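# Move the rope-reel pole to the empty wall rack

## Task

Take the pole that has the rope reel on it and set it on the wall rack that currently has no pole. Finished means: the pole rests fully seated in the slots of both brackets, the reel hangs without swinging, the robot has released it and backed away, and the robot is neither toppled nor left leaning. If the pole only stays put because the robot is holding it, the goal is not met.

## Robot and tools

Robot: a wheeled base (two drive wheels, four passive casters) carrying a column, a tilting head and two six-joint arms, each ending in a two-finger gripper. Folded, it measures 0.73 m long, 0.62 m wide, 1.88 m tall; its front sits 0.40 m ahead of the column. The base only drives straight or spins in place; it cannot strafe.

Frames: the base frame sits on the floor midway between the drive wheels, below the column: x forward, y left, z up. left_hand and right_hand are reported in it, at the point where the fingers meet (tips reach 8 mm further); the hand's z axis runs along the fingers, its y axis along the opening. Odometry is the base frame as it stood when the scene began; heading is positive to the left, -3.142 to 3.142.

execute_actions: argument "actions" is a list holding one action or none (empty just reports state and pictures). An action may hold "base", "joints", or both, plus optional "speeds"; its motions begin together. "base" takes exactly one relative command: {"translate_m": d}, an offset in metres from the current spot, forward positive, -3 to 3; or {"rotate_rad": d}, a turn in radians, counter-clockwise (left) positive, -3.2 to 3.2. "joints" is a single dict, shared by both arms, mapping joint names to absolute targets: head_tilt_rad (-0.61 to 1.308, positive looks down), left_joint1_rad..left_joint6_rad and right_joint1_rad..right_joint6_rad in radians (joint1 -2.879 to 2.879, joint2 0 to 3.141, joint3 0 to 3.019, joint4 -1.692 to 1.57, joint5 -1.57 to 1.57, joint6 -2.094 to 2.094), and left_gripper_m/right_gripper_m, fingertip gap in metres, 0 (closed) to 0.093. "speeds" caps top speed for that action only: translate_m 0.05 to 0.8 m/s, rotate_rad 0.1 to 1 rad/s (maxima are defaults). Base moves needing over 8.667 s are refused; no action exceeds 15 s. Unknown keys or out-of-range numbers reject the entire call. "cameras" picks images: cam_head_left, cam_head_right, cam_left_wrist, cam_right_wrist, nav_camera, or all (default); [] gives none. Omitted joints may keep pushing toward earlier targets.

wait: "seconds" 0 to 10; commands nothing, returns state and images. zoom_image: "camera" plus "region" [x0, y0, x1, y1] in pixels of that camera's most recent full image, origin top-left, at most 504x504. read_manual: only returns licence text. finished_scene: "scene" number; ends the scene irreversibly and reports success, so call it only once the pole is seated, released and the robot has moved off.

Arm geometry (typical): with joint1 at -1.57 (left) or 1.57 (right) and joints 5, 6 at 0, an arm swings in a vertical plane straight ahead, 0.23 m beside the column. Let a = j2 - 0.35, b = 1.05 + j2 - j3, c = b - j4 (c = 1.57 means fingers straight down). Hand point: ahead = 0.12 + 0.39 sin a + 0.38 cos b + 0.25 cos c; up = 1.46 + 0.39 cos a - 0.38 sin b - 0.25 sin c. E.g. j2, j3, j4 = 0.93, 0.78, 0.14 gives 0.60 m ahead, 1.21 m up. Real hands usually land up to 5 cm lower and nearer the column (about 12 cm with heavy or distant loads); trust the reported hand positions. Reach is roughly 1 m from the shoulder, lowest about 0.47 m up; the floor is out of reach. joint5 swings the hand sideways (positive toward robot's right), joint6 rolls it. Load guide with fingers down: 3.2 kg near 0.4 m ahead, 2 kg to 0.6 m, 1 kg to 0.8 m; a gripper holds about 2 to 6 kg. Fingers are 7 cm long; gripper body 10 cm wide.

Gripping: command an opening smaller than the object; "off_target" then is normal. An opening staying 0.002 m or more above target indicates something is held. Targets within about 0.03 rad (0.08 for joints 2, 3) of the current reading may not move the joint. Speeds do not slow arms, so approach gently in steps near 0.05 rad from your last target.

Result lines: base_status and joint_status tell how each motion ended: "done", "off_target", "contact_stop" (base wheel stalled; back off 0.05 m before retrying or turning), "time_out", "not_followed" with "joint command not followed" and a "cause:" line (a self-collision check held an arm back; move the named joints at least 0.05 rad back, or move the other arm away). on_its_own covers things not commanded; "held at" is a held target. motor_effort lists left_wheel and right_wheel in percent (peak in brackets). turned_by_wheels vs turned_by_imu differing by more than ~4% and at least 0.05 rad signals a collision or slip. base_tilt is in degrees (forward, right); a forward drop of 0.5 degrees or more during a move means the robot is leaning back; reverse 0.05 m. wheel_motors_off = 1 means the wheels shut off after ~3 s of hard pushing, for 2 s. Motor temperatures are listed per arm joint; MOTOR HOT appears from 85 °C, and at 100 °C that arm drops everything (OVER-TEMPERATURE FAULT). To relieve a straining arm, resend its reported positions as targets (a held load sags slightly). JOINT TORQUES are raw drive outputs, noisy.

Cameras: head cameras look forward from about 1.48 m up; wrist cameras ride 9 cm behind the fingertips; nav_camera is low at the front. Calibration may be slightly off.

Avoid: arms colliding or pressing on each other, dropping or flinging the pole, shoving the rack hard, tipping or tilting the robot, and leaving the pole supported by the gripper. A loose object may occasionally get nudged by itself.

Each tool is called after ">>>" as name([rows], argument=value, ...), one row to a line, values as JSON.

## Session

>>> execute_actions(actions=[])

Scene clock: 0.00 s.
Joint torques (N m, as the arm reports them, + toward a larger angle): no reading
Motor temperatures (°C, as the motors report them): left_arm=[22 22 22 24 21 25] | right_arm=[24 22 21 22 21 22]
base_odometry: x=+0.000 y=+0.000 heading=+0.000 (m, m, rad; odometry frame)
turned_by_wheels: +0.000 (rad since the last result)
turned_by_imu: +0.000 (rad since the last result)
base_tilt: forward=-0.4 right=+0.4 (deg)
base_status: not commanded
joint_positions: head_tilt_rad=+0.872 left_joint1_rad=-1.556 left_joint2_rad=+0.900 left_joint3_rad=+0.404 left_joint4_rad=-0.961 left_joint5_rad=+0.036 left_joint6_rad=+0.015 left_gripper_m=+0.094 right_joint1_rad=+1.590 right_joint2_rad=+0.881 right_joint3_rad=+0.410 right_joint4_rad=-0.953 right_joint5_rad=-0.058 right_joint6_rad=-0.086 right_gripper_m=+0.094
joint_status: not commanded
wheel_motors_off: 0
motor_effort: left_wheel=+1 right_wheel=+3 (%)
left_hand: x=+0.1392 y=+0.2215 z=+1.2555 quat_wxyz=(+0.450, +0.008, -0.893, +0.015) (m; base frame)
right_hand: x=+0.1476 y=-0.2115 z=+1.2536 quat_wxyz=(+0.433, +0.034, -0.899, -0.050) (m; base frame)
pictures: cam_head_left, cam_head_right, cam_left_wrist, cam_right_wrist, nav_camera
Images, in order (width x height): cam_head_left 672x504, cam_head_right 672x504, cam_left_wrist 672x504, cam_right_wrist 672x504, nav_camera 672x504.

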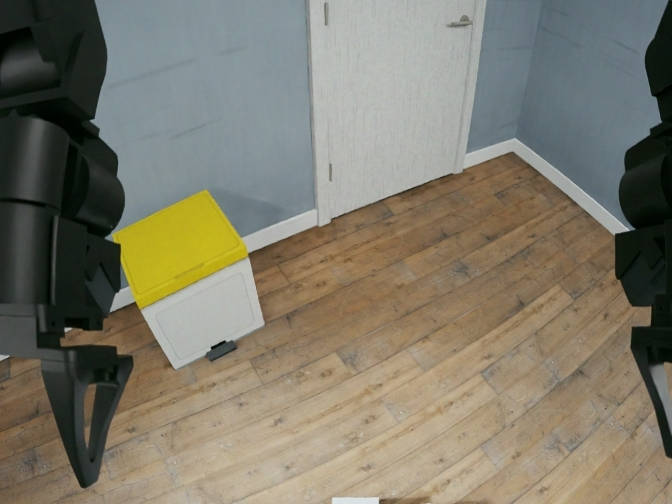

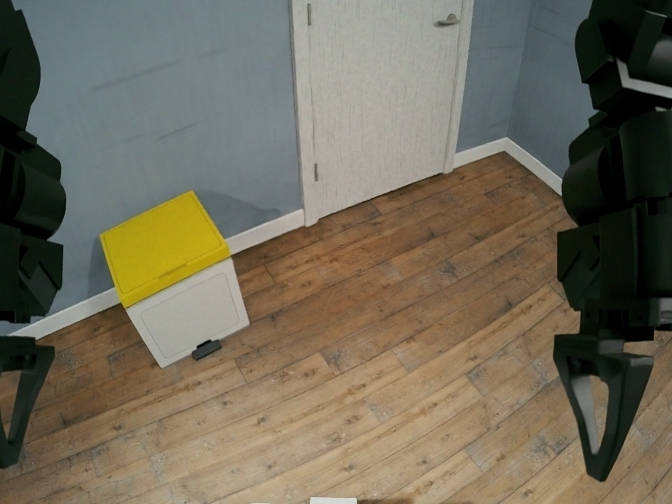

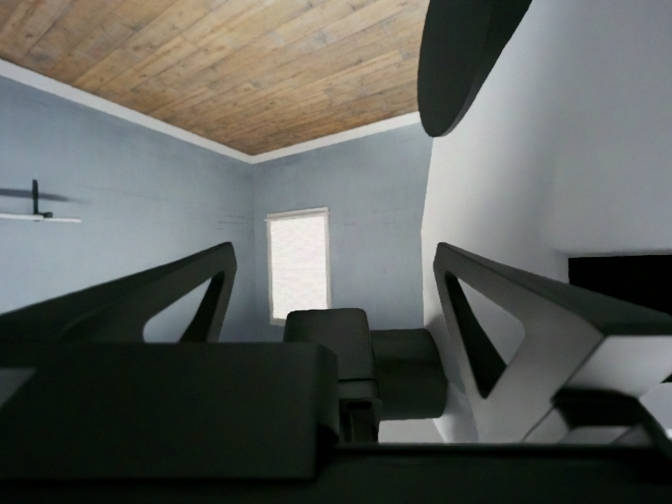

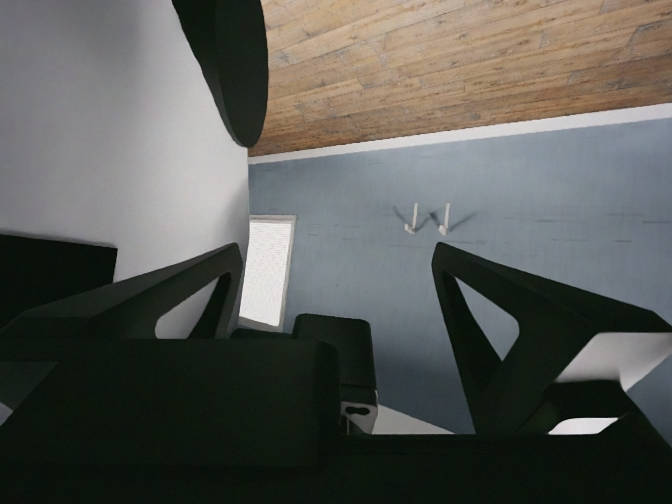

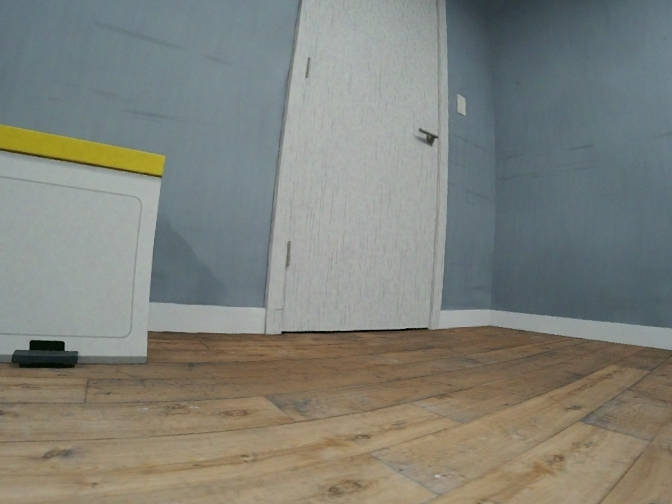

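>>> execute_actions([
  {"base":{"rotate_rad":2.1},"joints":{"head_tilt_rad":0.4}},
], cameras=["cam_head_left","nav_camera","cam_left_wrist","cam_right_wrist"])

Scene clock: 4.90 s.
Joint torques (N m, as the arm reports them, + toward a larger angle): left_arm=[-0.87 -8.11 -1.56 -1.52 -0.04 -0.1 ] | right_arm=[ 1.59 -7.07 -0.76 -1.8  -0.07 -0.06]
Motor temperatures (°C, as the motors report them): left_arm=[22 22 22 24 21 25] | right_arm=[24 22 21 22 21 22]
base_odometry: x=+0.000 y=+0.000 heading=+2.099 (m, m, rad; odometry frame)
turned_by_wheels: +2.099 (rad since the last result)
turned_by_imu: +2.092 (rad since the last result)
base_tilt: forward=-0.4 right=+0.4 (deg)
base_status: done
joint_positions: head_tilt_rad=+0.419 left_joint1_rad=-1.556 left_joint2_rad=+0.900 left_joint3_rad=+0.404 left_joint4_rad=-0.961 left_joint5_rad=+0.036 left_joint6_rad=+0.015 left_gripper_m=+0.094 right_joint1_rad=+1.590 right_joint2_rad=+0.881 right_joint3_rad=+0.410 right_joint4_rad=-0.953 right_joint5_rad=-0.058 right_joint6_rad=-0.086 right_gripper_m=+0.094
joint_status: all done
wheel_motors_off: 0
motor_effort: left_wheel=-2(38) right_wheel=+2(47) (%)
left_hand: x=+0.1392 y=+0.2215 z=+1.2555 quat_wxyz=(+0.450, +0.008, -0.893, +0.015) (m; base frame)
right_hand: x=+0.1476 y=-0.2115 z=+1.2536 quat_wxyz=(+0.433, +0.034, -0.899, -0.050) (m; base frame)
pictures: cam_head_left, cam_left_wrist, cam_right_wrist, nav_camera
camera_calibration (this result's frames):
cam_head_left: T_world_to_cam=[[0.0321174, -0.999449, -0.00837606, 0.0412079], [-0.350371, -0.00340982, -0.936605, 1.44719], [0.93606, 0.033016, -0.350287, 0.416729], [0, 0, 0, 1]] pos_world=[0.115647, 0.0323611, 1.50177]
Images, in order (width x height): cam_head_left 672x504, cam_left_wrist 672x504, cam_right_wrist 672x504, nav_camera 672x504.

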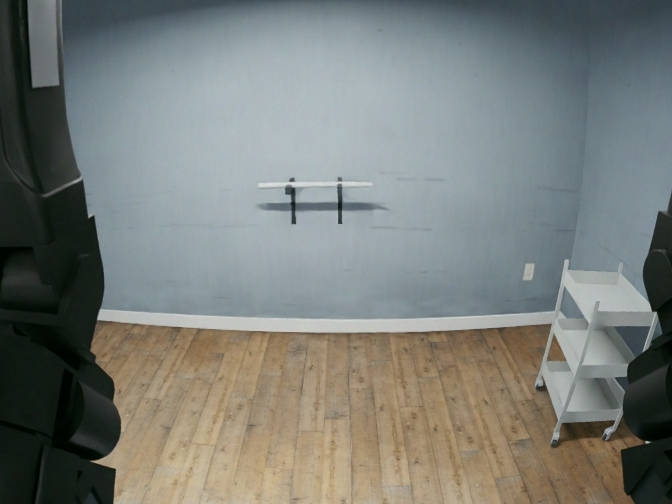

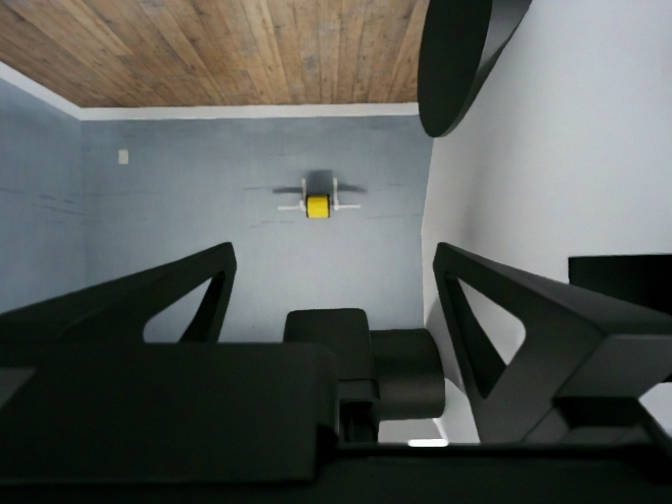

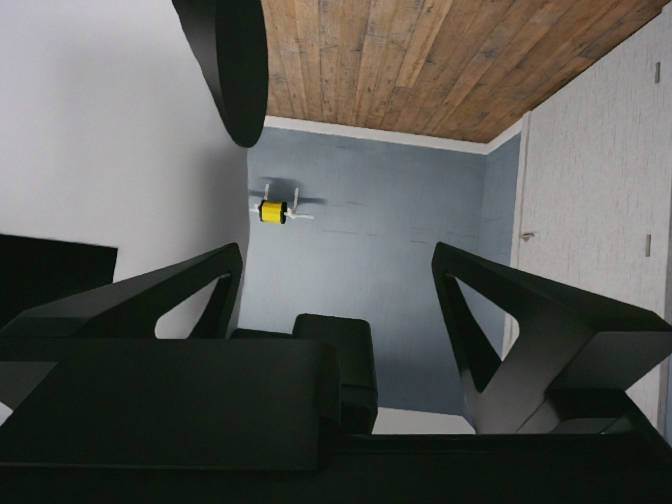

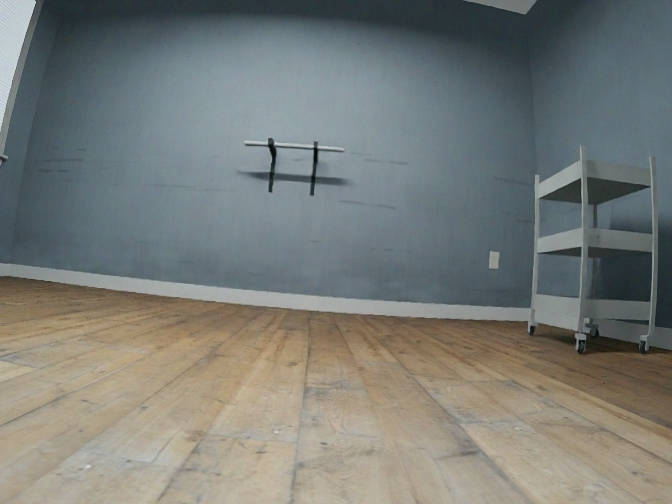

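>>> execute_actions([
  {"base":{"rotate_rad":1.59}},
], cameras=["cam_head_left","nav_camera"])

>>> execute_actions([
  {"base":{"translate_m":0.3}},
], cameras=[])

>>> execute_actions([
  {"base":{"rotate_rad":1.575}},
], cameras=["cam_head_left","nav_camera"])

>>> execute_actions([
  {"base":{"translate_m":0.8},"joints":{"head_tilt_rad":0.7}},
], cameras=["cam_head_left","cam_head_right","nav_camera"])

Scene clock: 14.27 s.
Joint torques (N m, as the arm reports them, + toward a larger angle): left_arm=[-0.82 -8.18 -1.68 -1.5  -0.05 -0.11] | right_arm=[ 1.64 -7.22 -0.75 -1.77 -0.07 -0.06]
Motor temperatures (°C, as the motors report them): left_arm=[22 22 22 24 21 25] | right_arm=[24 22 21 22 21 22]
base_odometry: x=+0.000 y=+0.000 heading=-2.595 (m, m, rad; odometry frame)
turned_by_wheels: +1.589 (rad since the last result)
turned_by_imu: +1.585 (rad since the last result)
base_tilt: forward=-0.5 right=+0.3 (deg)
base_status: done
joint_positions: head_tilt_rad=+0.419 left_joint1_rad=-1.556 left_joint2_rad=+0.900 left_joint3_rad=+0.404 left_joint4_rad=-0.961 left_joint5_rad=+0.036 left_joint6_rad=+0.015 left_gripper_m=+0.094 right_joint1_rad=+1.590 right_joint2_rad=+0.881 right_joint3_rad=+0.410 right_joint4_rad=-0.953 right_joint5_rad=-0.058 right_joint6_rad=-0.086 right_gripper_m=+0.094
joint_status: not commanded
wheel_motors_off: 0
motor_effort: left_wheel=-2(31) right_wheel=+2(36) (%)
left_hand: x=+0.1392 y=+0.2215 z=+1.2555 quat_wxyz=(+0.450, +0.008, -0.893, +0.015) (m; base frame)
right_hand: x=+0.1476 y=-0.2115 z=+1.2536 quat_wxyz=(+0.433, +0.034, -0.899, -0.050) (m; base frame)
pictures: cam_head_left, nav_camera
camera_calibration (this result's frames):
cam_head_left: T_world_to_cam=[[0.0321177, -0.999449, -0.00837489, 0.0412061], [-0.350337, -0.00340982, -0.936618, 1.44721], [0.936073, 0.033016, -0.350253, 0.416676], [0, 0, 0, 1]] pos_world=[0.115649, 0.0323611, 1.50177]
Images, in order (width x height): cam_head_left 672x504, nav_camera 672x504.

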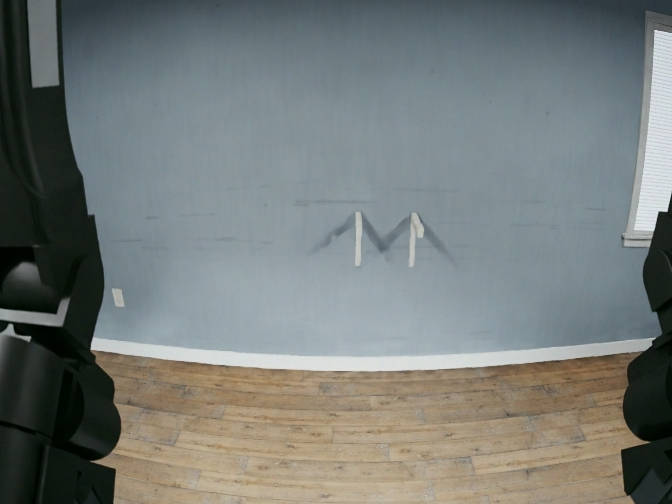

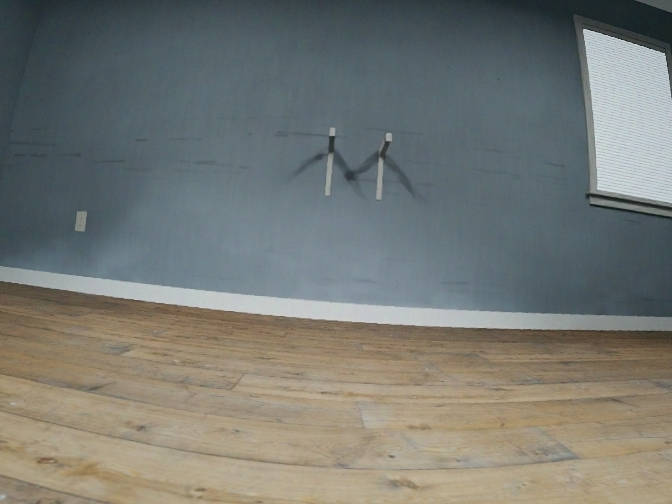

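Scene clock: 16.13 s.
Joint torques (N m, as the arm reports them, + toward a larger angle): left_arm=[-0.97 -8.46 -1.79 -1.5  -0.05 -0.1 ] | right_arm=[ 1.61 -7.83 -0.53 -1.8  -0.07 -0.06]
Motor temperatures (°C, as the motors report them): left_arm=[22 22 22 24 21 25] | right_arm=[24 22 21 22 21 22]
base_odometry: x=-0.256 y=-0.156 heading=-2.594 (m, m, rad; odometry frame)
turned_by_wheels: +0.001 (rad since the last result)
turned_by_imu: +0.001 (rad since the last result)
base_tilt: forward=-0.4 right=+0.3 (deg)
base_status: done
joint_positions: head_tilt_rad=+0.418 left_joint1_rad=-1.556 left_joint2_rad=+0.900 left_joint3_rad=+0.406 left_joint4_rad=-0.961 left_joint5_rad=+0.036 left_joint6_rad=+0.015 left_gripper_m=+0.094 right_joint1_rad=+1.590 right_joint2_rad=+0.881 right_joint3_rad=+0.412 right_joint4_rad=-0.953 right_joint5_rad=-0.058 right_joint6_rad=-0.086 right_gripper_m=+0.094
joint_status: not commanded
wheel_motors_off: 0
motor_effort: left_wheel=+0(52) right_wheel=-2(72) (%)
left_hand: x=+0.1405 y=+0.2215 z=+1.2551 quat_wxyz=(+0.449, +0.007, -0.894, +0.015) (m; base frame)
right_hand: x=+0.1486 y=-0.2114 z=+1.2533 quat_wxyz=(+0.432, +0.034, -0.900, -0.050) (m; base frame)
pictures: none
No camera images: the call's "cameras" was empty. Leave "cameras" out to get every camera's image.

Scene clock: 19.00 s.
Joint torques (N m, as the arm reports them, + toward a larger angle): left_arm=[-1.11 -8.08 -1.84 -1.48 -0.04 -0.12] | right_arm=[ 1.65 -7.12 -0.6  -1.79 -0.07 -0.06]
Motor temperatures (°C, as the motors report them): left_arm=[22 22 22 24 21 25] | right_arm=[24 22 21 22 21 22]
base_odometry: x=-0.256 y=-0.156 heading=-1.019 (m, m, rad; odometry frame)
turned_by_wheels: +1.574 (rad since the last result)
turned_by_imu: +1.565 (rad since the last result)
base_tilt: forward=-0.4 right=+0.3 (deg)
base_status: done
joint_positions: head_tilt_rad=+0.418 left_joint1_rad=-1.556 left_joint2_rad=+0.900 left_joint3_rad=+0.406 left_joint4_rad=-0.961 left_joint5_rad=+0.036 left_joint6_rad=+0.015 left_gripper_m=+0.094 right_joint1_rad=+1.590 right_joint2_rad=+0.881 right_joint3_rad=+0.412 right_joint4_rad=-0.953 right_joint5_rad=-0.058 right_joint6_rad=-0.086 right_gripper_m=+0.094
joint_status: not commanded
wheel_motors_off: 0
motor_effort: left_wheel=-2(49) right_wheel=+2(56) (%)
left_hand: x=+0.1405 y=+0.2215 z=+1.2551 quat_wxyz=(+0.449, +0.007, -0.894, +0.015) (m; base frame)
right_hand: x=+0.1486 y=-0.2114 z=+1.2533 quat_wxyz=(+0.432, +0.034, -0.900, -0.050) (m; base frame)
pictures: cam_head_left, nav_camera
camera_calibration (this result's frames):
cam_head_left: T_world_to_cam=[[0.0321218, -0.999449, -0.00835921, 0.0411817], [-0.349879, -0.00340982, -0.936789, 1.44745], [0.936244, 0.033016, -0.349796, 0.415964], [0, 0, 0, 1]] pos_world=[0.115668, 0.0323611, 1.5018]
Images, in order (width x height): cam_head_left 672x504, nav_camera 672x504.

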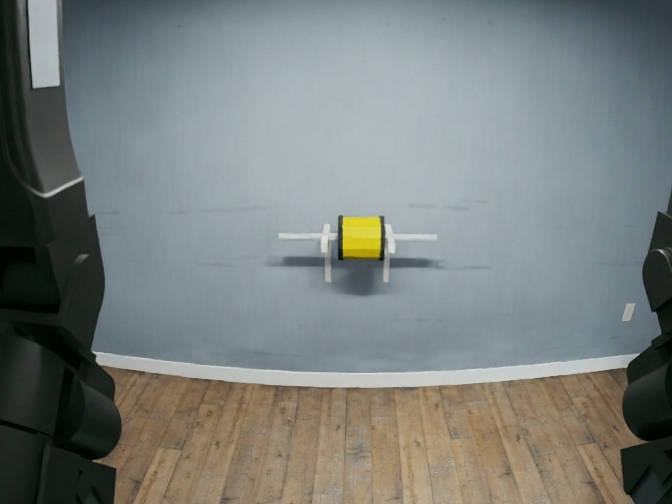

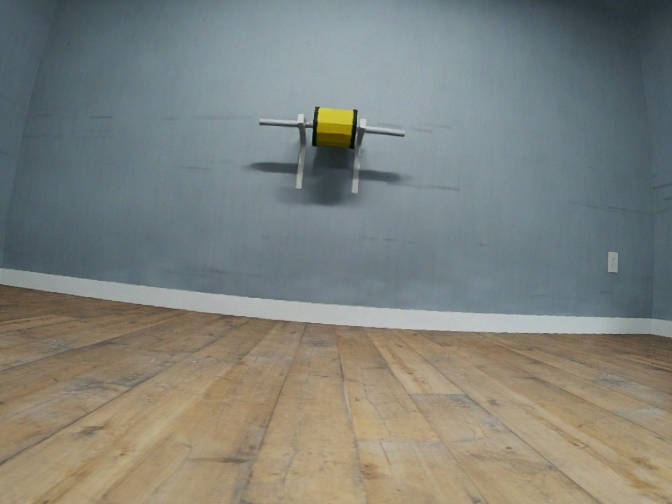

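Scene clock: 21.83 s.
Joint torques (N m, as the arm reports them, + toward a larger angle): left_arm=[-1.1  -8.   -1.81 -1.48 -0.04 -0.1 ] | right_arm=[ 1.61 -7.14 -0.61 -1.87 -0.07 -0.06]
Motor temperatures (°C, as the motors report them): left_arm=[22 22 22 24 21 25] | right_arm=[24 23 21 22 21 22]
base_odometry: x=+0.163 y=-0.837 heading=-1.019 (m, m, rad; odometry frame)
turned_by_wheels: +0.000 (rad since the last result)
turned_by_imu: -0.002 (rad since the last result)
base_tilt: forward=-0.5 right=+0.4 (deg)
base_status: done
joint_positions: head_tilt_rad=+0.703 left_joint1_rad=-1.556 left_joint2_rad=+0.900 left_joint3_rad=+0.406 left_joint4_rad=-0.961 left_joint5_rad=+0.036 left_joint6_rad=+0.015 left_gripper_m=+0.094 right_joint1_rad=+1.590 right_joint2_rad=+0.881 right_joint3_rad=+0.412 right_joint4_rad=-0.953 right_joint5_rad=-0.058 right_joint6_rad=-0.086 right_gripper_m=+0.094
joint_status: all done
wheel_motors_off: 0
motor_effort: left_wheel=+0(53) right_wheel=+0(76) (%)
left_hand: x=+0.1405 y=+0.2215 z=+1.2551 quat_wxyz=(+0.449, +0.007, -0.894, +0.015) (m; base frame)
right_hand: x=+0.1486 y=-0.2114 z=+1.2533 quat_wxyz=(+0.432, +0.034, -0.900, -0.050) (m; base frame)
pictures: cam_head_left, cam_head_right, nav_camera
camera_calibration (this result's frames):
cam_head_left: T_world_to_cam=[[0.0284758, -0.999449, -0.0170533, 0.054753], [-0.599151, -0.00340982, -0.800629, 1.25023], [0.800129, 0.033016, -0.598918, 0.806418], [0, 0, 0, 1]] pos_world=[0.102279, 0.0323611, 1.48488]
cam_head_right: T_world_to_cam=[[0.0125153, -0.999746, -0.0187434, -0.00246688], [-0.589338, 0.00776807, -0.80785, 1.26123], [0.80779, 0.0211566, -0.589091, 0.789524], [0, 0, 0, 1]] pos_world=[0.105553, -0.0289673, 1.48394]
Images, in order (width x height): cam_head_left 672x504, cam_head_right 672x504, nav_camera 672x504.

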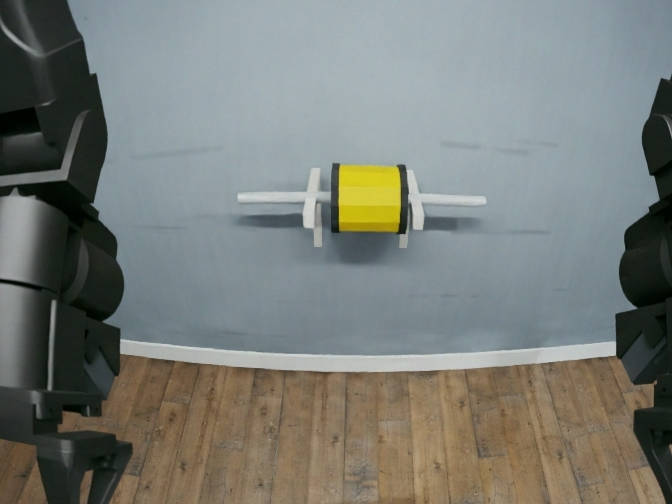

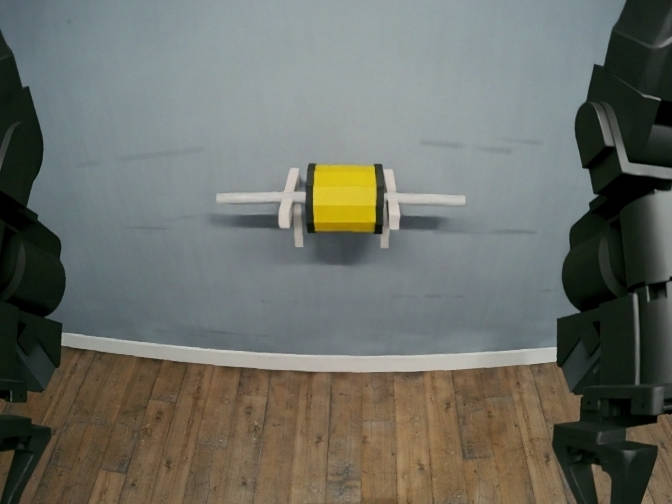

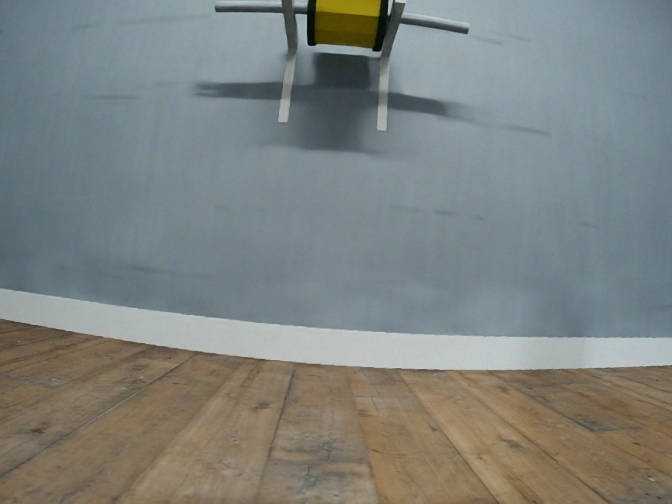

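>>> execute_actions([
  {"base":{"translate_m":0.66},"joints":{"head_tilt_rad":1.05,"left_joint1_rad":-1.57,"left_joint2_rad":1.42,"left_joint3_rad":0.89,"left_joint4_rad":0.03,"left_joint5_rad":0,"left_joint6_rad":-1.57,"right_joint1_rad":1.57,"right_joint2_rad":1.42,"right_joint3_rad":0.89,"right_joint4_rad":0.03,"right_joint5_rad":0,"right_joint6_rad":1.57}},
], cameras=["cam_head_left","cam_left_wrist","cam_right_wrist"])

Scene clock: 34.57 s.
Joint torques (N m, as the arm reports them, + toward a larger angle): left_arm=[ -1.39 -15.51  -0.42   0.45  -0.26  -0.18] | right_arm=[  0.79 -14.2    0.16   0.5    0.15   0.07]
Motor temperatures (°C, as the motors report them): left_arm=[22 23 22 24 21 25] | right_arm=[24 23 21 22 21 22]
base_odometry: x=+0.509 y=-1.400 heading=-1.019 (m, m, rad; odometry frame)
turned_by_wheels: +0.000 (rad since the last result)
turned_by_imu: +0.000 (rad since the last result)
base_tilt: forward=-0.4 right=+0.3 (deg)
base_status: done
joint_positions: head_tilt_rad=+1.050 left_joint1_rad=-1.563 left_joint2_rad=+1.423 left_joint3_rad=+0.893 left_joint4_rad=+0.022 left_joint5_rad=+0.004 left_joint6_rad=-1.562 left_gripper_m=+0.094 right_joint1_rad=+1.578 right_joint2_rad=+1.420 right_joint3_rad=+0.892 right_joint4_rad=+0.022 right_joint5_rad=-0.002 right_joint6_rad=+1.558 right_gripper_m=+0.094
joint_status: all done
wheel_motors_off: 0
motor_effort: left_wheel=+0(33) right_wheel=+0(51) (%)
left_hand: x=+0.4639 y=+0.2282 z=+1.0109 quat_wxyz=(-0.007, +0.705, -0.709, +0.005) (m; base frame)
right_hand: x=+0.4651 y=-0.2212 z=+1.0119 quat_wxyz=(-0.004, -0.701, -0.713, -0.009) (m; base frame)
pictures: cam_head_left, cam_left_wrist, cam_right_wrist
camera_calibration (this result's frames):
cam_head_left: T_world_to_cam=[[0.0209832, -0.999449, -0.0257175, 0.0684705], [-0.835629, -0.00340982, -0.549283, 0.874982], [0.548893, 0.033016, -0.83524, 1.18292], [0, 0, 0, 1]] pos_world=[0.08043, 0.0323611, 1.47039]
cam_left_wrist: T_world_to_cam=[[0.999799, 0.0135816, 0.0147762, -0.48492], [0.00253208, -0.815719, 0.578443, -0.393052], [0.0199094, -0.578289, -0.815589, 1.07277], [0, 0, 0, 1]] pos_world=[0.464459, 0.306338, 1.10946]
cam_right_wrist: T_world_to_cam=[[-0.999968, -0.00788391, 0.00146146, 0.459049], [-0.00548006, 0.805035, 0.593202, -0.416133], [-0.00585327, 0.593175, -0.805052, 1.0718], [0, 0, 0, 1]] pos_world=[0.463028, -0.297141, 1.10903]
Images, in order (width x height): cam_head_left 672x504, cam_left_wrist 672x504, cam_right_wrist 672x504.

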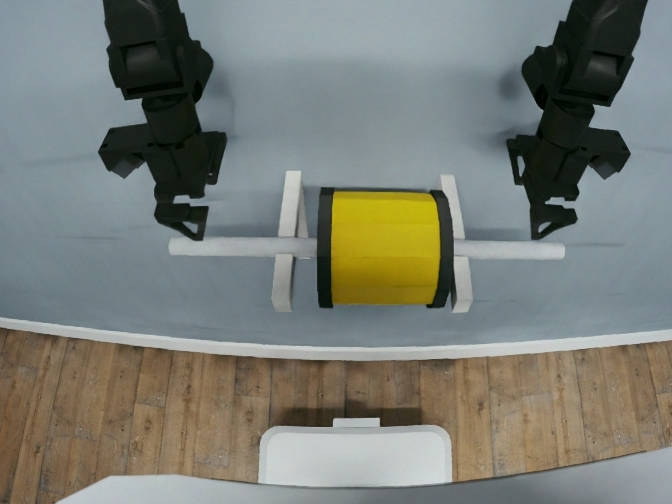

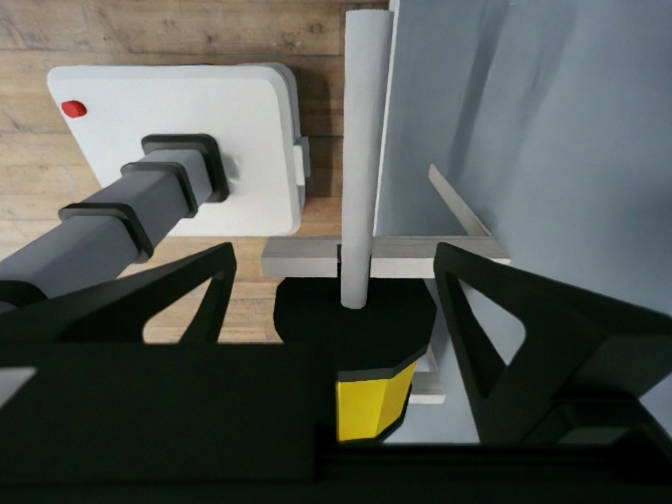

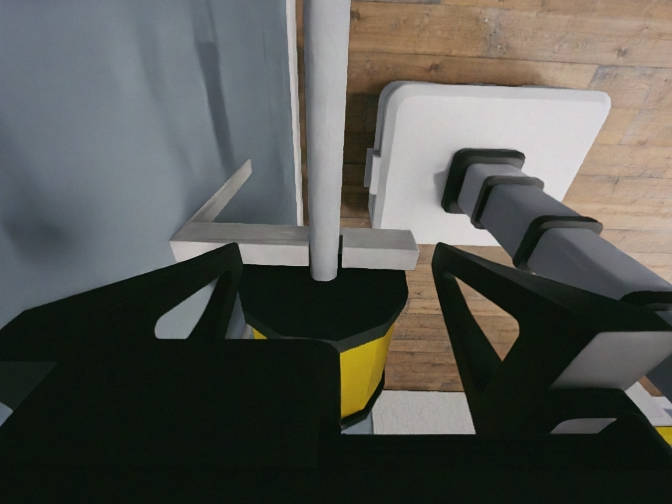

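>>> execute_actions([
  {"base":{"translate_m":0.027},"joints":{"left_joint2_rad":1.81,"left_joint3_rad":1.155,"left_joint4_rad":0.15,"right_joint2_rad":1.82,"right_joint3_rad":1.145,"right_joint4_rad":0.15}},
], cameras=["cam_head_left","cam_left_wrist","cam_right_wrist"])

Scene clock: 37.80 s.
Joint torques (N m, as the arm reports them, + toward a larger angle): left_arm=[-1.44 -8.35  1.11  0.71 -0.2  -0.17] | right_arm=[ 0.82 -6.37  1.41  1.06  0.09  0.06]
Motor temperatures (°C, as the motors report them): left_arm=[22 23 22 24 22 25] | right_arm=[24 23 21 22 21 22]
base_odometry: x=+0.523 y=-1.423 heading=-1.019 (m, m, rad; odometry frame)
turned_by_wheels: +0.000 (rad since the last result)
turned_by_imu: +0.001 (rad since the last result)
base_tilt: forward=-0.4 right=+0.3 (deg)
base_status: done
joint_positions: head_tilt_rad=+1.051 left_joint1_rad=-1.563 left_joint2_rad=+1.705 left_joint3_rad=+1.139 left_joint4_rad=+0.138 left_joint5_rad=+0.001 left_joint6_rad=-1.563 left_gripper_m=+0.094 right_joint1_rad=+1.578 right_joint2_rad=+1.704 right_joint3_rad=+1.130 right_joint4_rad=+0.132 right_joint5_rad=-0.001 right_joint6_rad=+1.559 right_gripper_m=+0.094
joint_status: all done
wheel_motors_off: 0
motor_effort: left_wheel=-1(37) right_wheel=-1(41) (%)
left_hand: x=+0.5072 y=+0.2293 z=+0.9108 quat_wxyz=(-0.036, +0.705, -0.708, +0.032) (m; base frame)
right_hand: x=+0.5009 y=-0.2207 z=+0.9109 quat_wxyz=(-0.027, -0.701, -0.712, -0.031) (m; base frame)
pictures: cam_head_left, cam_left_wrist, cam_right_wrist
camera_calibration (this result's frames):
cam_head_left: T_world_to_cam=[[0.0209651, -0.999449, -0.0257323, 0.0684941], [-0.836015, -0.00340982, -0.548695, 0.874096], [0.548305, 0.033016, -0.835626, 1.18354], [0, 0, 0, 1]] pos_world=[0.080381, 0.0323611, 1.47037]
cam_left_wrist: T_world_to_cam=[[0.995434, 0.0142053, 0.0943866, -0.597128], [-0.0428388, -0.817185, 0.574781, -0.307645], [0.0852963, -0.5762, -0.812846, 0.954871], [0, 0, 0, 1]] pos_world=[0.499775, 0.307276, 1.00935]
cam_right_wrist: T_world_to_cam=[[-0.998065, -0.00672219, -0.0618123, 0.551914], [-0.0420264, 0.805591, 0.590979, -0.336013], [0.0458228, 0.592434, -0.804315, 0.96371], [0, 0, 0, 1]] pos_world=[0.492565, -0.296535, 1.00782]
Images, in order (width x height): cam_head_left 672x504, cam_left_wrist 672x504, cam_right_wrist 672x504.

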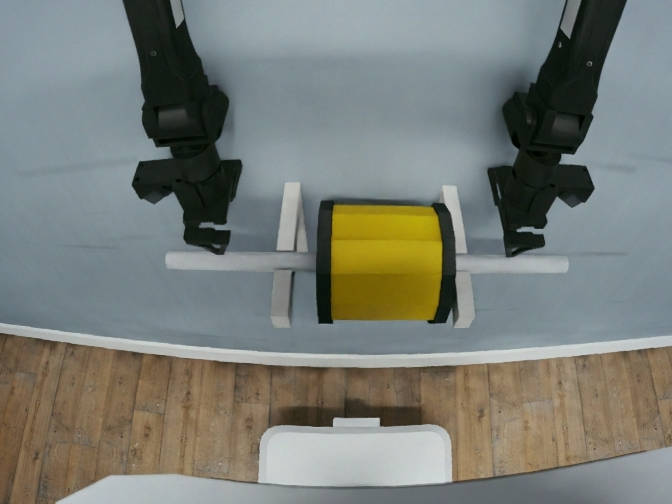

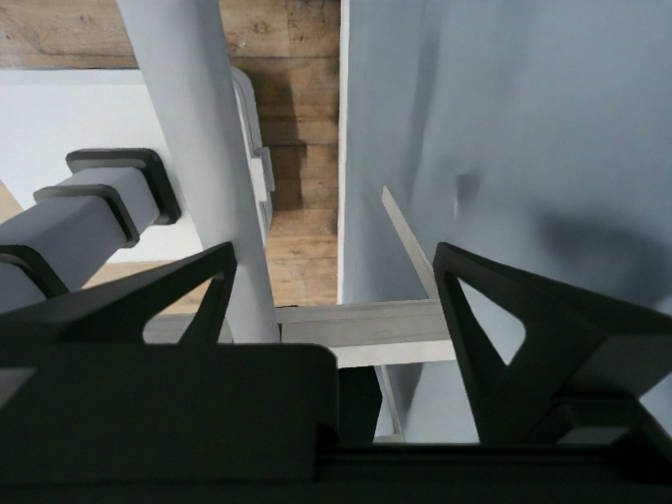

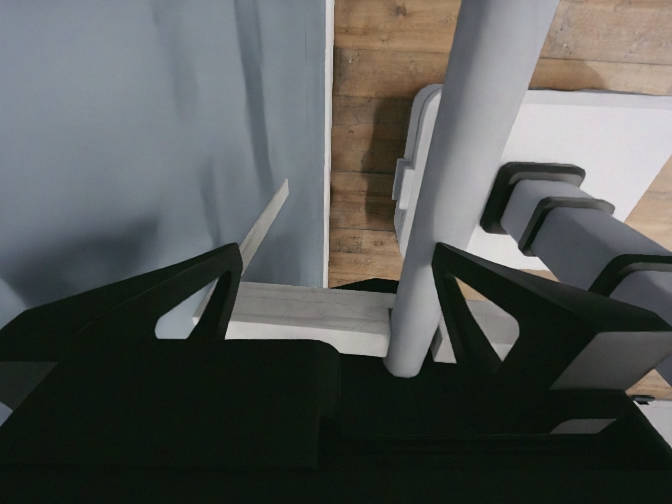

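>>> execute_actions([
  {"joints":{"left_joint2_rad":1.68,"left_joint3_rad":1.03,"right_joint2_rad":1.68,"right_joint3_rad":1.02}},
], cameras=["cam_left_wrist","cam_right_wrist"])

>>> execute_actions([
  {"joints":{"left_joint2_rad":1.8,"left_joint3_rad":1.14,"right_joint2_rad":1.8,"right_joint3_rad":1.13}},
], cameras=["cam_left_wrist","cam_right_wrist"])

Scene clock: 42.77 s.
Joint torques (N m, as the arm reports them, + toward a larger angle): left_arm=[ -1.32 -15.97  -1.2    0.22  -0.2   -0.18] | right_arm=[  0.86 -15.5   -0.66   0.33   0.1    0.07]
Motor temperatures (°C, as the motors report them): left_arm=[22 23 22 24 22 25] | right_arm=[24 23 21 22 21 22]
base_odometry: x=+0.523 y=-1.423 heading=-1.019 (m, m, rad; odometry frame)
turned_by_wheels: +0.000 (rad since the last result)
turned_by_imu: +0.001 (rad since the last result)
base_tilt: forward=-0.4 right=+0.4 (deg)
base_status: not commanded
joint_positions: head_tilt_rad=+1.051 left_joint1_rad=-1.563 left_joint2_rad=+1.694 left_joint3_rad=+1.025 left_joint4_rad=+0.145 left_joint5_rad=+0.001 left_joint6_rad=-1.564 left_gripper_m=+0.094 right_joint1_rad=+1.578 right_joint2_rad=+1.699 right_joint3_rad=+1.017 right_joint4_rad=+0.145 right_joint5_rad=-0.001 right_joint6_rad=+1.559 right_gripper_m=+0.094
joint_status: all done
wheel_motors_off: 0
motor_effort: left_wheel=+0(3) right_wheel=+0(3) (%)
left_hand: x=+0.4437 y=+0.2291 z=+0.9175 quat_wxyz=(-0.002, +0.706, -0.708, -0.002) (m; base frame)
right_hand: x=+0.4359 y=-0.2210 z=+0.9164 quat_wxyz=(+0.007, -0.702, -0.712, +0.002) (m; base frame)
pictures: cam_left_wrist, cam_right_wrist
camera_calibration (this result's frames):
cam_left_wrist: T_world_to_cam=[[0.999884, 0.0152116, -0.00121358, -0.4491], [0.0131288, -0.816987, 0.576507, -0.340917], [0.00777809, -0.576456, -0.817091, 1.00394], [0, 0, 0, 1]] pos_world=[0.445715, 0.307034, 1.01631]
cam_right_wrist: T_world_to_cam=[[-0.999415, -0.00690223, 0.0335112, 0.400565], [0.0142872, 0.805771, 0.592054, -0.367301], [-0.0310889, 0.592186, -0.805201, 1.00557], [0, 0, 0, 1]] pos_world=[0.43684, -0.296757, 1.01372]
Images, in order (width x height): cam_left_wrist 672x504, cam_right_wrist 672x504.

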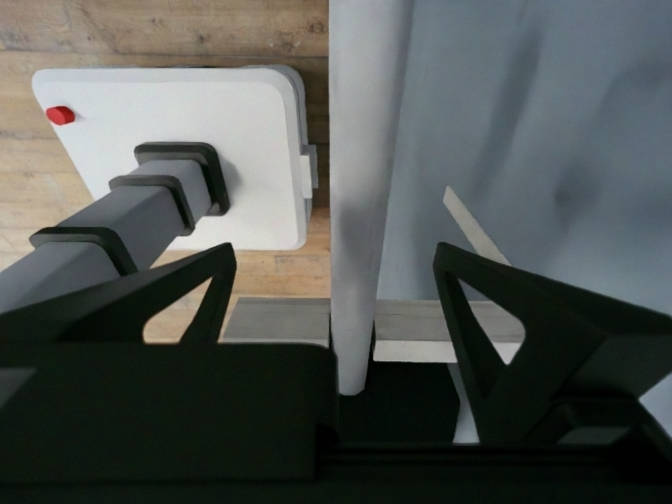

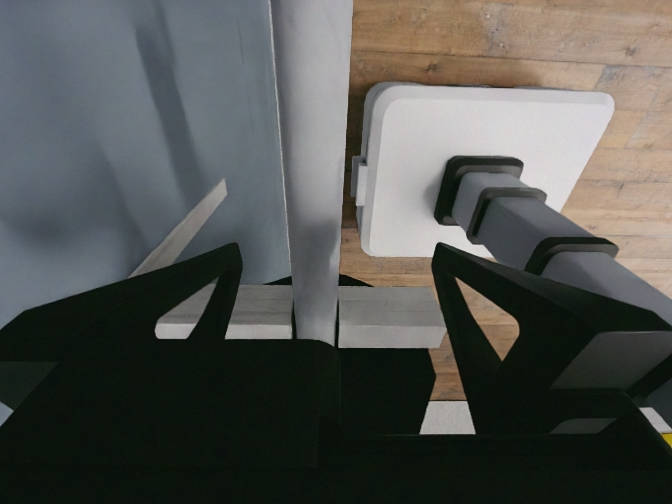

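Scene clock: 43.60 s.
Joint torques (N m, as the arm reports them, + toward a larger angle): left_arm=[ -1.29 -15.34  -1.56   0.29  -0.19  -0.19] | right_arm=[  0.84 -13.85  -0.76   0.05   0.09   0.06]
Motor temperatures (°C, as the motors report them): left_arm=[22 23 22 24 22 25] | right_arm=[24 23 21 22 21 22]
base_odometry: x=+0.523 y=-1.423 heading=-1.019 (m, m, rad; odometry frame)
turned_by_wheels: +0.000 (rad since the last result)
turned_by_imu: +0.000 (rad since the last result)
base_tilt: forward=-0.4 right=+0.4 (deg)
base_status: not commanded
joint_positions: head_tilt_rad=+1.051 left_joint1_rad=-1.563 left_joint2_rad=+1.797 left_joint3_rad=+1.142 left_joint4_rad=+0.145 left_joint5_rad=+0.001 left_joint6_rad=-1.564 left_gripper_m=+0.094 right_joint1_rad=+1.578 right_joint2_rad=+1.789 right_joint3_rad=+1.132 right_joint4_rad=+0.146 right_joint5_rad=-0.001 right_joint6_rad=+1.559 right_gripper_m=+0.094
joint_status: all done
wheel_motors_off: 0
motor_effort: left_wheel=-1(2) right_wheel=-1(2) (%)
left_hand: x=+0.4590 y=+0.2294 z=+0.8778 quat_wxyz=(-0.006, +0.706, -0.708, +0.003) (m; base frame)
right_hand: x=+0.4577 y=-0.2207 z=+0.8808 quat_wxyz=(-0.002, -0.702, -0.712, -0.007) (m; base frame)
pictures: cam_left_wrist, cam_right_wrist
camera_calibration (this result's frames):
cam_left_wrist: T_world_to_cam=[[0.999807, 0.0151239, 0.012518, -0.476482], [0.00513969, -0.817017, 0.576591, -0.314359], [0.0189477, -0.576415, -0.816937, 0.966261], [0, 0, 0, 1]] pos_world=[0.459697, 0.307338, 0.976596]
cam_right_wrist: T_world_to_cam=[[-0.999948, -0.00675253, 0.00757765, 0.446738], [-0.000952462, 0.805719, 0.592298, -0.339978], [-0.010105, 0.59226, -0.805684, 0.9682], [0, 0, 0, 1]] pos_world=[0.456174, -0.296483, 0.978046]
Images, in order (width x height): cam_left_wrist 672x504, cam_right_wrist 672x504.

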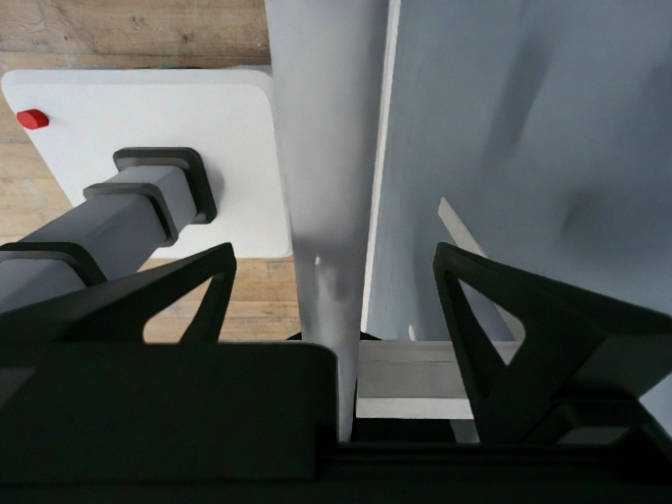

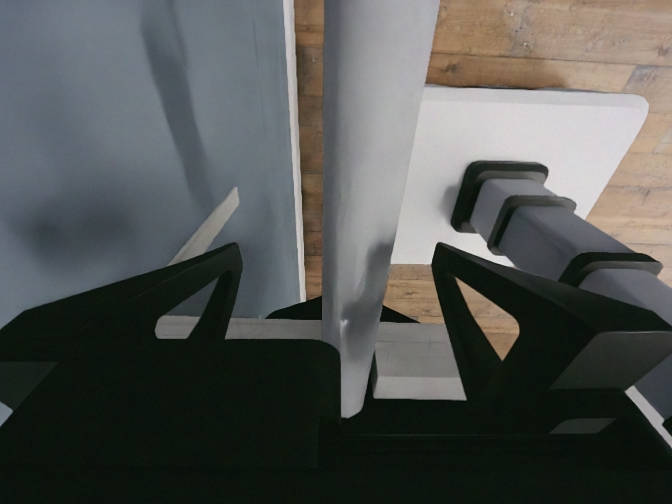

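Slightly deeper, then grip.

>>> execute_actions([
  {"joints":{"left_joint2_rad":1.85,"left_joint3_rad":1.18,"right_joint2_rad":1.86,"right_joint3_rad":1.17}},
], cameras=[])

>>> execute_actions([
  {"joints":{"left_gripper_m":0,"right_gripper_m":0}},
], cameras=["cam_left_wrist","cam_right_wrist"])

>>> execute_actions([
  {"joints":{"left_joint2_rad":1.72,"left_joint3_rad":1.1,"right_joint2_rad":1.72,"right_joint3_rad":1.09}},
], cameras=["cam_head_left"])

Scene clock: 49.57 s.
Joint torques (N m, as the arm reports them, + toward a larger angle): left_arm=[ -1.29 -15.62  -1.77   0.34  -0.19  -0.18] | right_arm=[  0.84 -14.35  -1.17   0.4    0.1    0.06]
Motor temperatures (°C, as the motors report them): left_arm=[22 23 22 24 22 25] | right_arm=[24 23 21 22 21 22]
base_odometry: x=+0.523 y=-1.423 heading=-1.019 (m, m, rad; odometry frame)
turned_by_wheels: +0.000 (rad since the last result)
turned_by_imu: +0.002 (rad since the last result)
base_tilt: forward=-0.5 right=+0.3 (deg)
base_status: not commanded
joint_positions: head_tilt_rad=+1.051 left_joint1_rad=-1.563 left_joint2_rad=+1.842 left_joint3_rad=+1.183 left_joint4_rad=+0.145 left_joint5_rad=+0.001 left_joint6_rad=-1.564 left_gripper_m=+0.094 right_joint1_rad=+1.578 right_joint2_rad=+1.850 right_joint3_rad=+1.174 right_joint4_rad=+0.146 right_joint5_rad=-0.001 right_joint6_rad=+1.559 right_gripper_m=+0.094
joint_status: all done
wheel_motors_off: 0
motor_effort: left_wheel=+0(1) right_wheel=+0(1) (%)
left_hand: x=+0.4584 y=+0.2295 z=+0.8608 quat_wxyz=(-0.005, +0.706, -0.708, +0.002) (m; base frame)
right_hand: x=+0.4479 y=-0.2206 z=+0.8585 quat_wxyz=(+0.005, -0.702, -0.712, +0.000) (m; base frame)
pictures: none
No camera images: the call's "cameras" was empty. Leave "cameras" out to get every camera's image.

Scene clock: 50.30 s.
Joint torques (N m, as the arm reports them, + toward a larger angle): left_arm=[ -1.45 -15.04  -1.53   0.41  -0.18  -0.13] | right_arm=[  0.86 -13.79  -1.21   0.26   0.06  -0.19]
Motor temperatures (°C, as the motors report them): left_arm=[22 23 22 24 22 25] | right_arm=[24 23 21 22 21 22]
base_odometry: x=+0.523 y=-1.423 heading=-1.019 (m, m, rad; odometry frame)
turned_by_wheels: +0.000 (rad since the last result)
turned_by_imu: +0.000 (rad since the last result)
base_tilt: forward=-0.5 right=+0.3 (deg)
base_status: not commanded
joint_positions: head_tilt_rad=+1.051 left_joint1_rad=-1.563 left_joint2_rad=+1.842 left_joint3_rad=+1.180 left_joint4_rad=+0.144 left_joint5_rad=+0.001 left_joint6_rad=-1.568 left_gripper_m=+0.027 right_joint1_rad=+1.578 right_joint2_rad=+1.850 right_joint3_rad=+1.176 right_joint4_rad=+0.147 right_joint5_rad=+0.000 right_joint6_rad=+1.584 right_gripper_m=+0.027
joint_status: left_gripper_m off_target (ended at +0.027, target +0.000); right_gripper_m off_target (ended at +0.027, target +0.000)
wheel_motors_off: 0
motor_effort: left_wheel=+0(1) right_wheel=-1(1) (%)
left_hand: x=+0.4559 y=+0.2295 z=+0.8608 quat_wxyz=(-0.004, +0.707, -0.707, +0.000) (m; base frame)
right_hand: x=+0.4495 y=-0.2208 z=+0.8583 quat_wxyz=(+0.003, -0.710, -0.704, -0.001) (m; base frame)
pictures: cam_left_wrist, cam_right_wrist
camera_calibration (this result's frames):
cam_left_wrist: T_world_to_cam=[[0.999811, 0.0189917, 0.00414542, -0.466843], [0.0131275, -0.816944, 0.576568, -0.308085], [0.0143366, -0.576405, -0.817039, 0.954654], [0, 0, 0, 1]] pos_world=[0.457112, 0.307445, 0.959557]
cam_right_wrist: T_world_to_cam=[[-0.999566, 0.0179693, 0.0233553, 0.430444], [0.0283038, 0.806023, 0.591207, -0.33877], [-0.00820132, 0.591612, -0.806181, 0.949524], [0, 0, 0, 1]] pos_world=[0.447633, -0.296428, 0.955719]
Images, in order (width x height): cam_left_wrist 672x504, cam_right_wrist 672x504.

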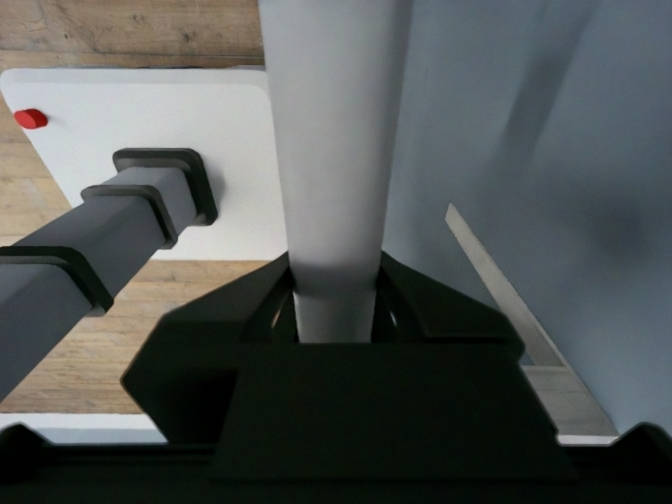

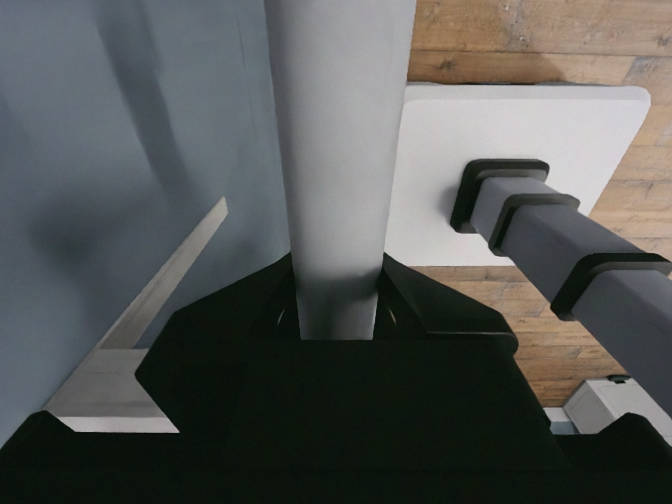

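Scene clock: 51.17 s.
Joint torques (N m, as the arm reports them, + toward a larger angle): left_arm=[ -1.65 -17.98  -1.87   0.1   -0.18  -0.14] | right_arm=[  0.83 -18.26  -1.44  -0.2    0.06  -0.22]
Motor temperatures (°C, as the motors report them): left_arm=[22 23 22 24 22 25] | right_arm=[24 23 21 22 21 22]
base_odometry: x=+0.523 y=-1.423 heading=-1.019 (m, m, rad; odometry frame)
turned_by_wheels: +0.000 (rad since the last result)
turned_by_imu: +0.000 (rad since the last result)
base_tilt: forward=-0.4 right=+0.3 (deg)
base_status: not commanded
joint_positions: head_tilt_rad=+1.051 left_joint1_rad=-1.564 left_joint2_rad=+1.753 left_joint3_rad=+1.106 left_joint4_rad=+0.151 left_joint5_rad=+0.001 left_joint6_rad=-1.566 left_gripper_m=+0.027 right_joint1_rad=+1.578 right_joint2_rad=+1.761 right_joint3_rad=+1.101 right_joint4_rad=+0.154 right_joint5_rad=+0.000 right_joint6_rad=+1.587 right_gripper_m=+0.027
joint_status: all done
wheel_motors_off: 0
motor_effort: left_wheel=-1(1) right_wheel=-1(2) (%)
left_hand: x=+0.4634 y=+0.2291 z=+0.8942 quat_wxyz=(-0.012, +0.707, -0.708, +0.008) (m; base frame)
right_hand: x=+0.4562 y=-0.2209 z=+0.8916 quat_wxyz=(-0.004, -0.712, -0.703, -0.008) (m; base frame)
pictures: cam_head_left
camera_calibration (this result's frames):
cam_head_left: T_world_to_cam=[[0.0209651, -0.999449, -0.0257323, 0.0684941], [-0.836015, -0.00340982, -0.548695, 0.874096], [0.548305, 0.033016, -0.835626, 1.18354], [0, 0, 0, 1]] pos_world=[0.080381, 0.0323611, 1.47037]
Images, in order (width x height): cam_head_left 672x504.

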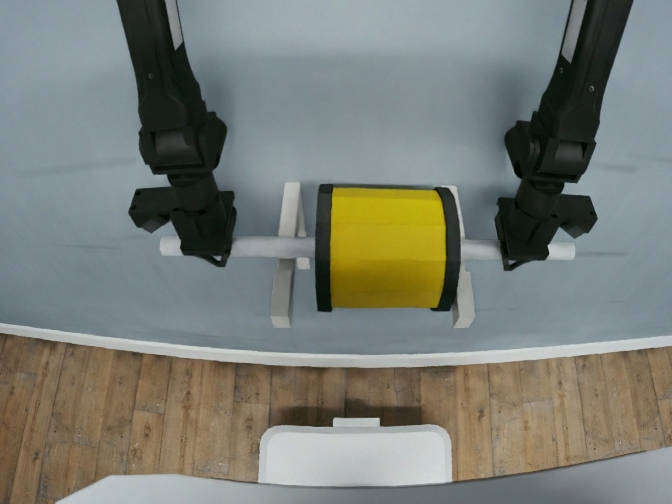

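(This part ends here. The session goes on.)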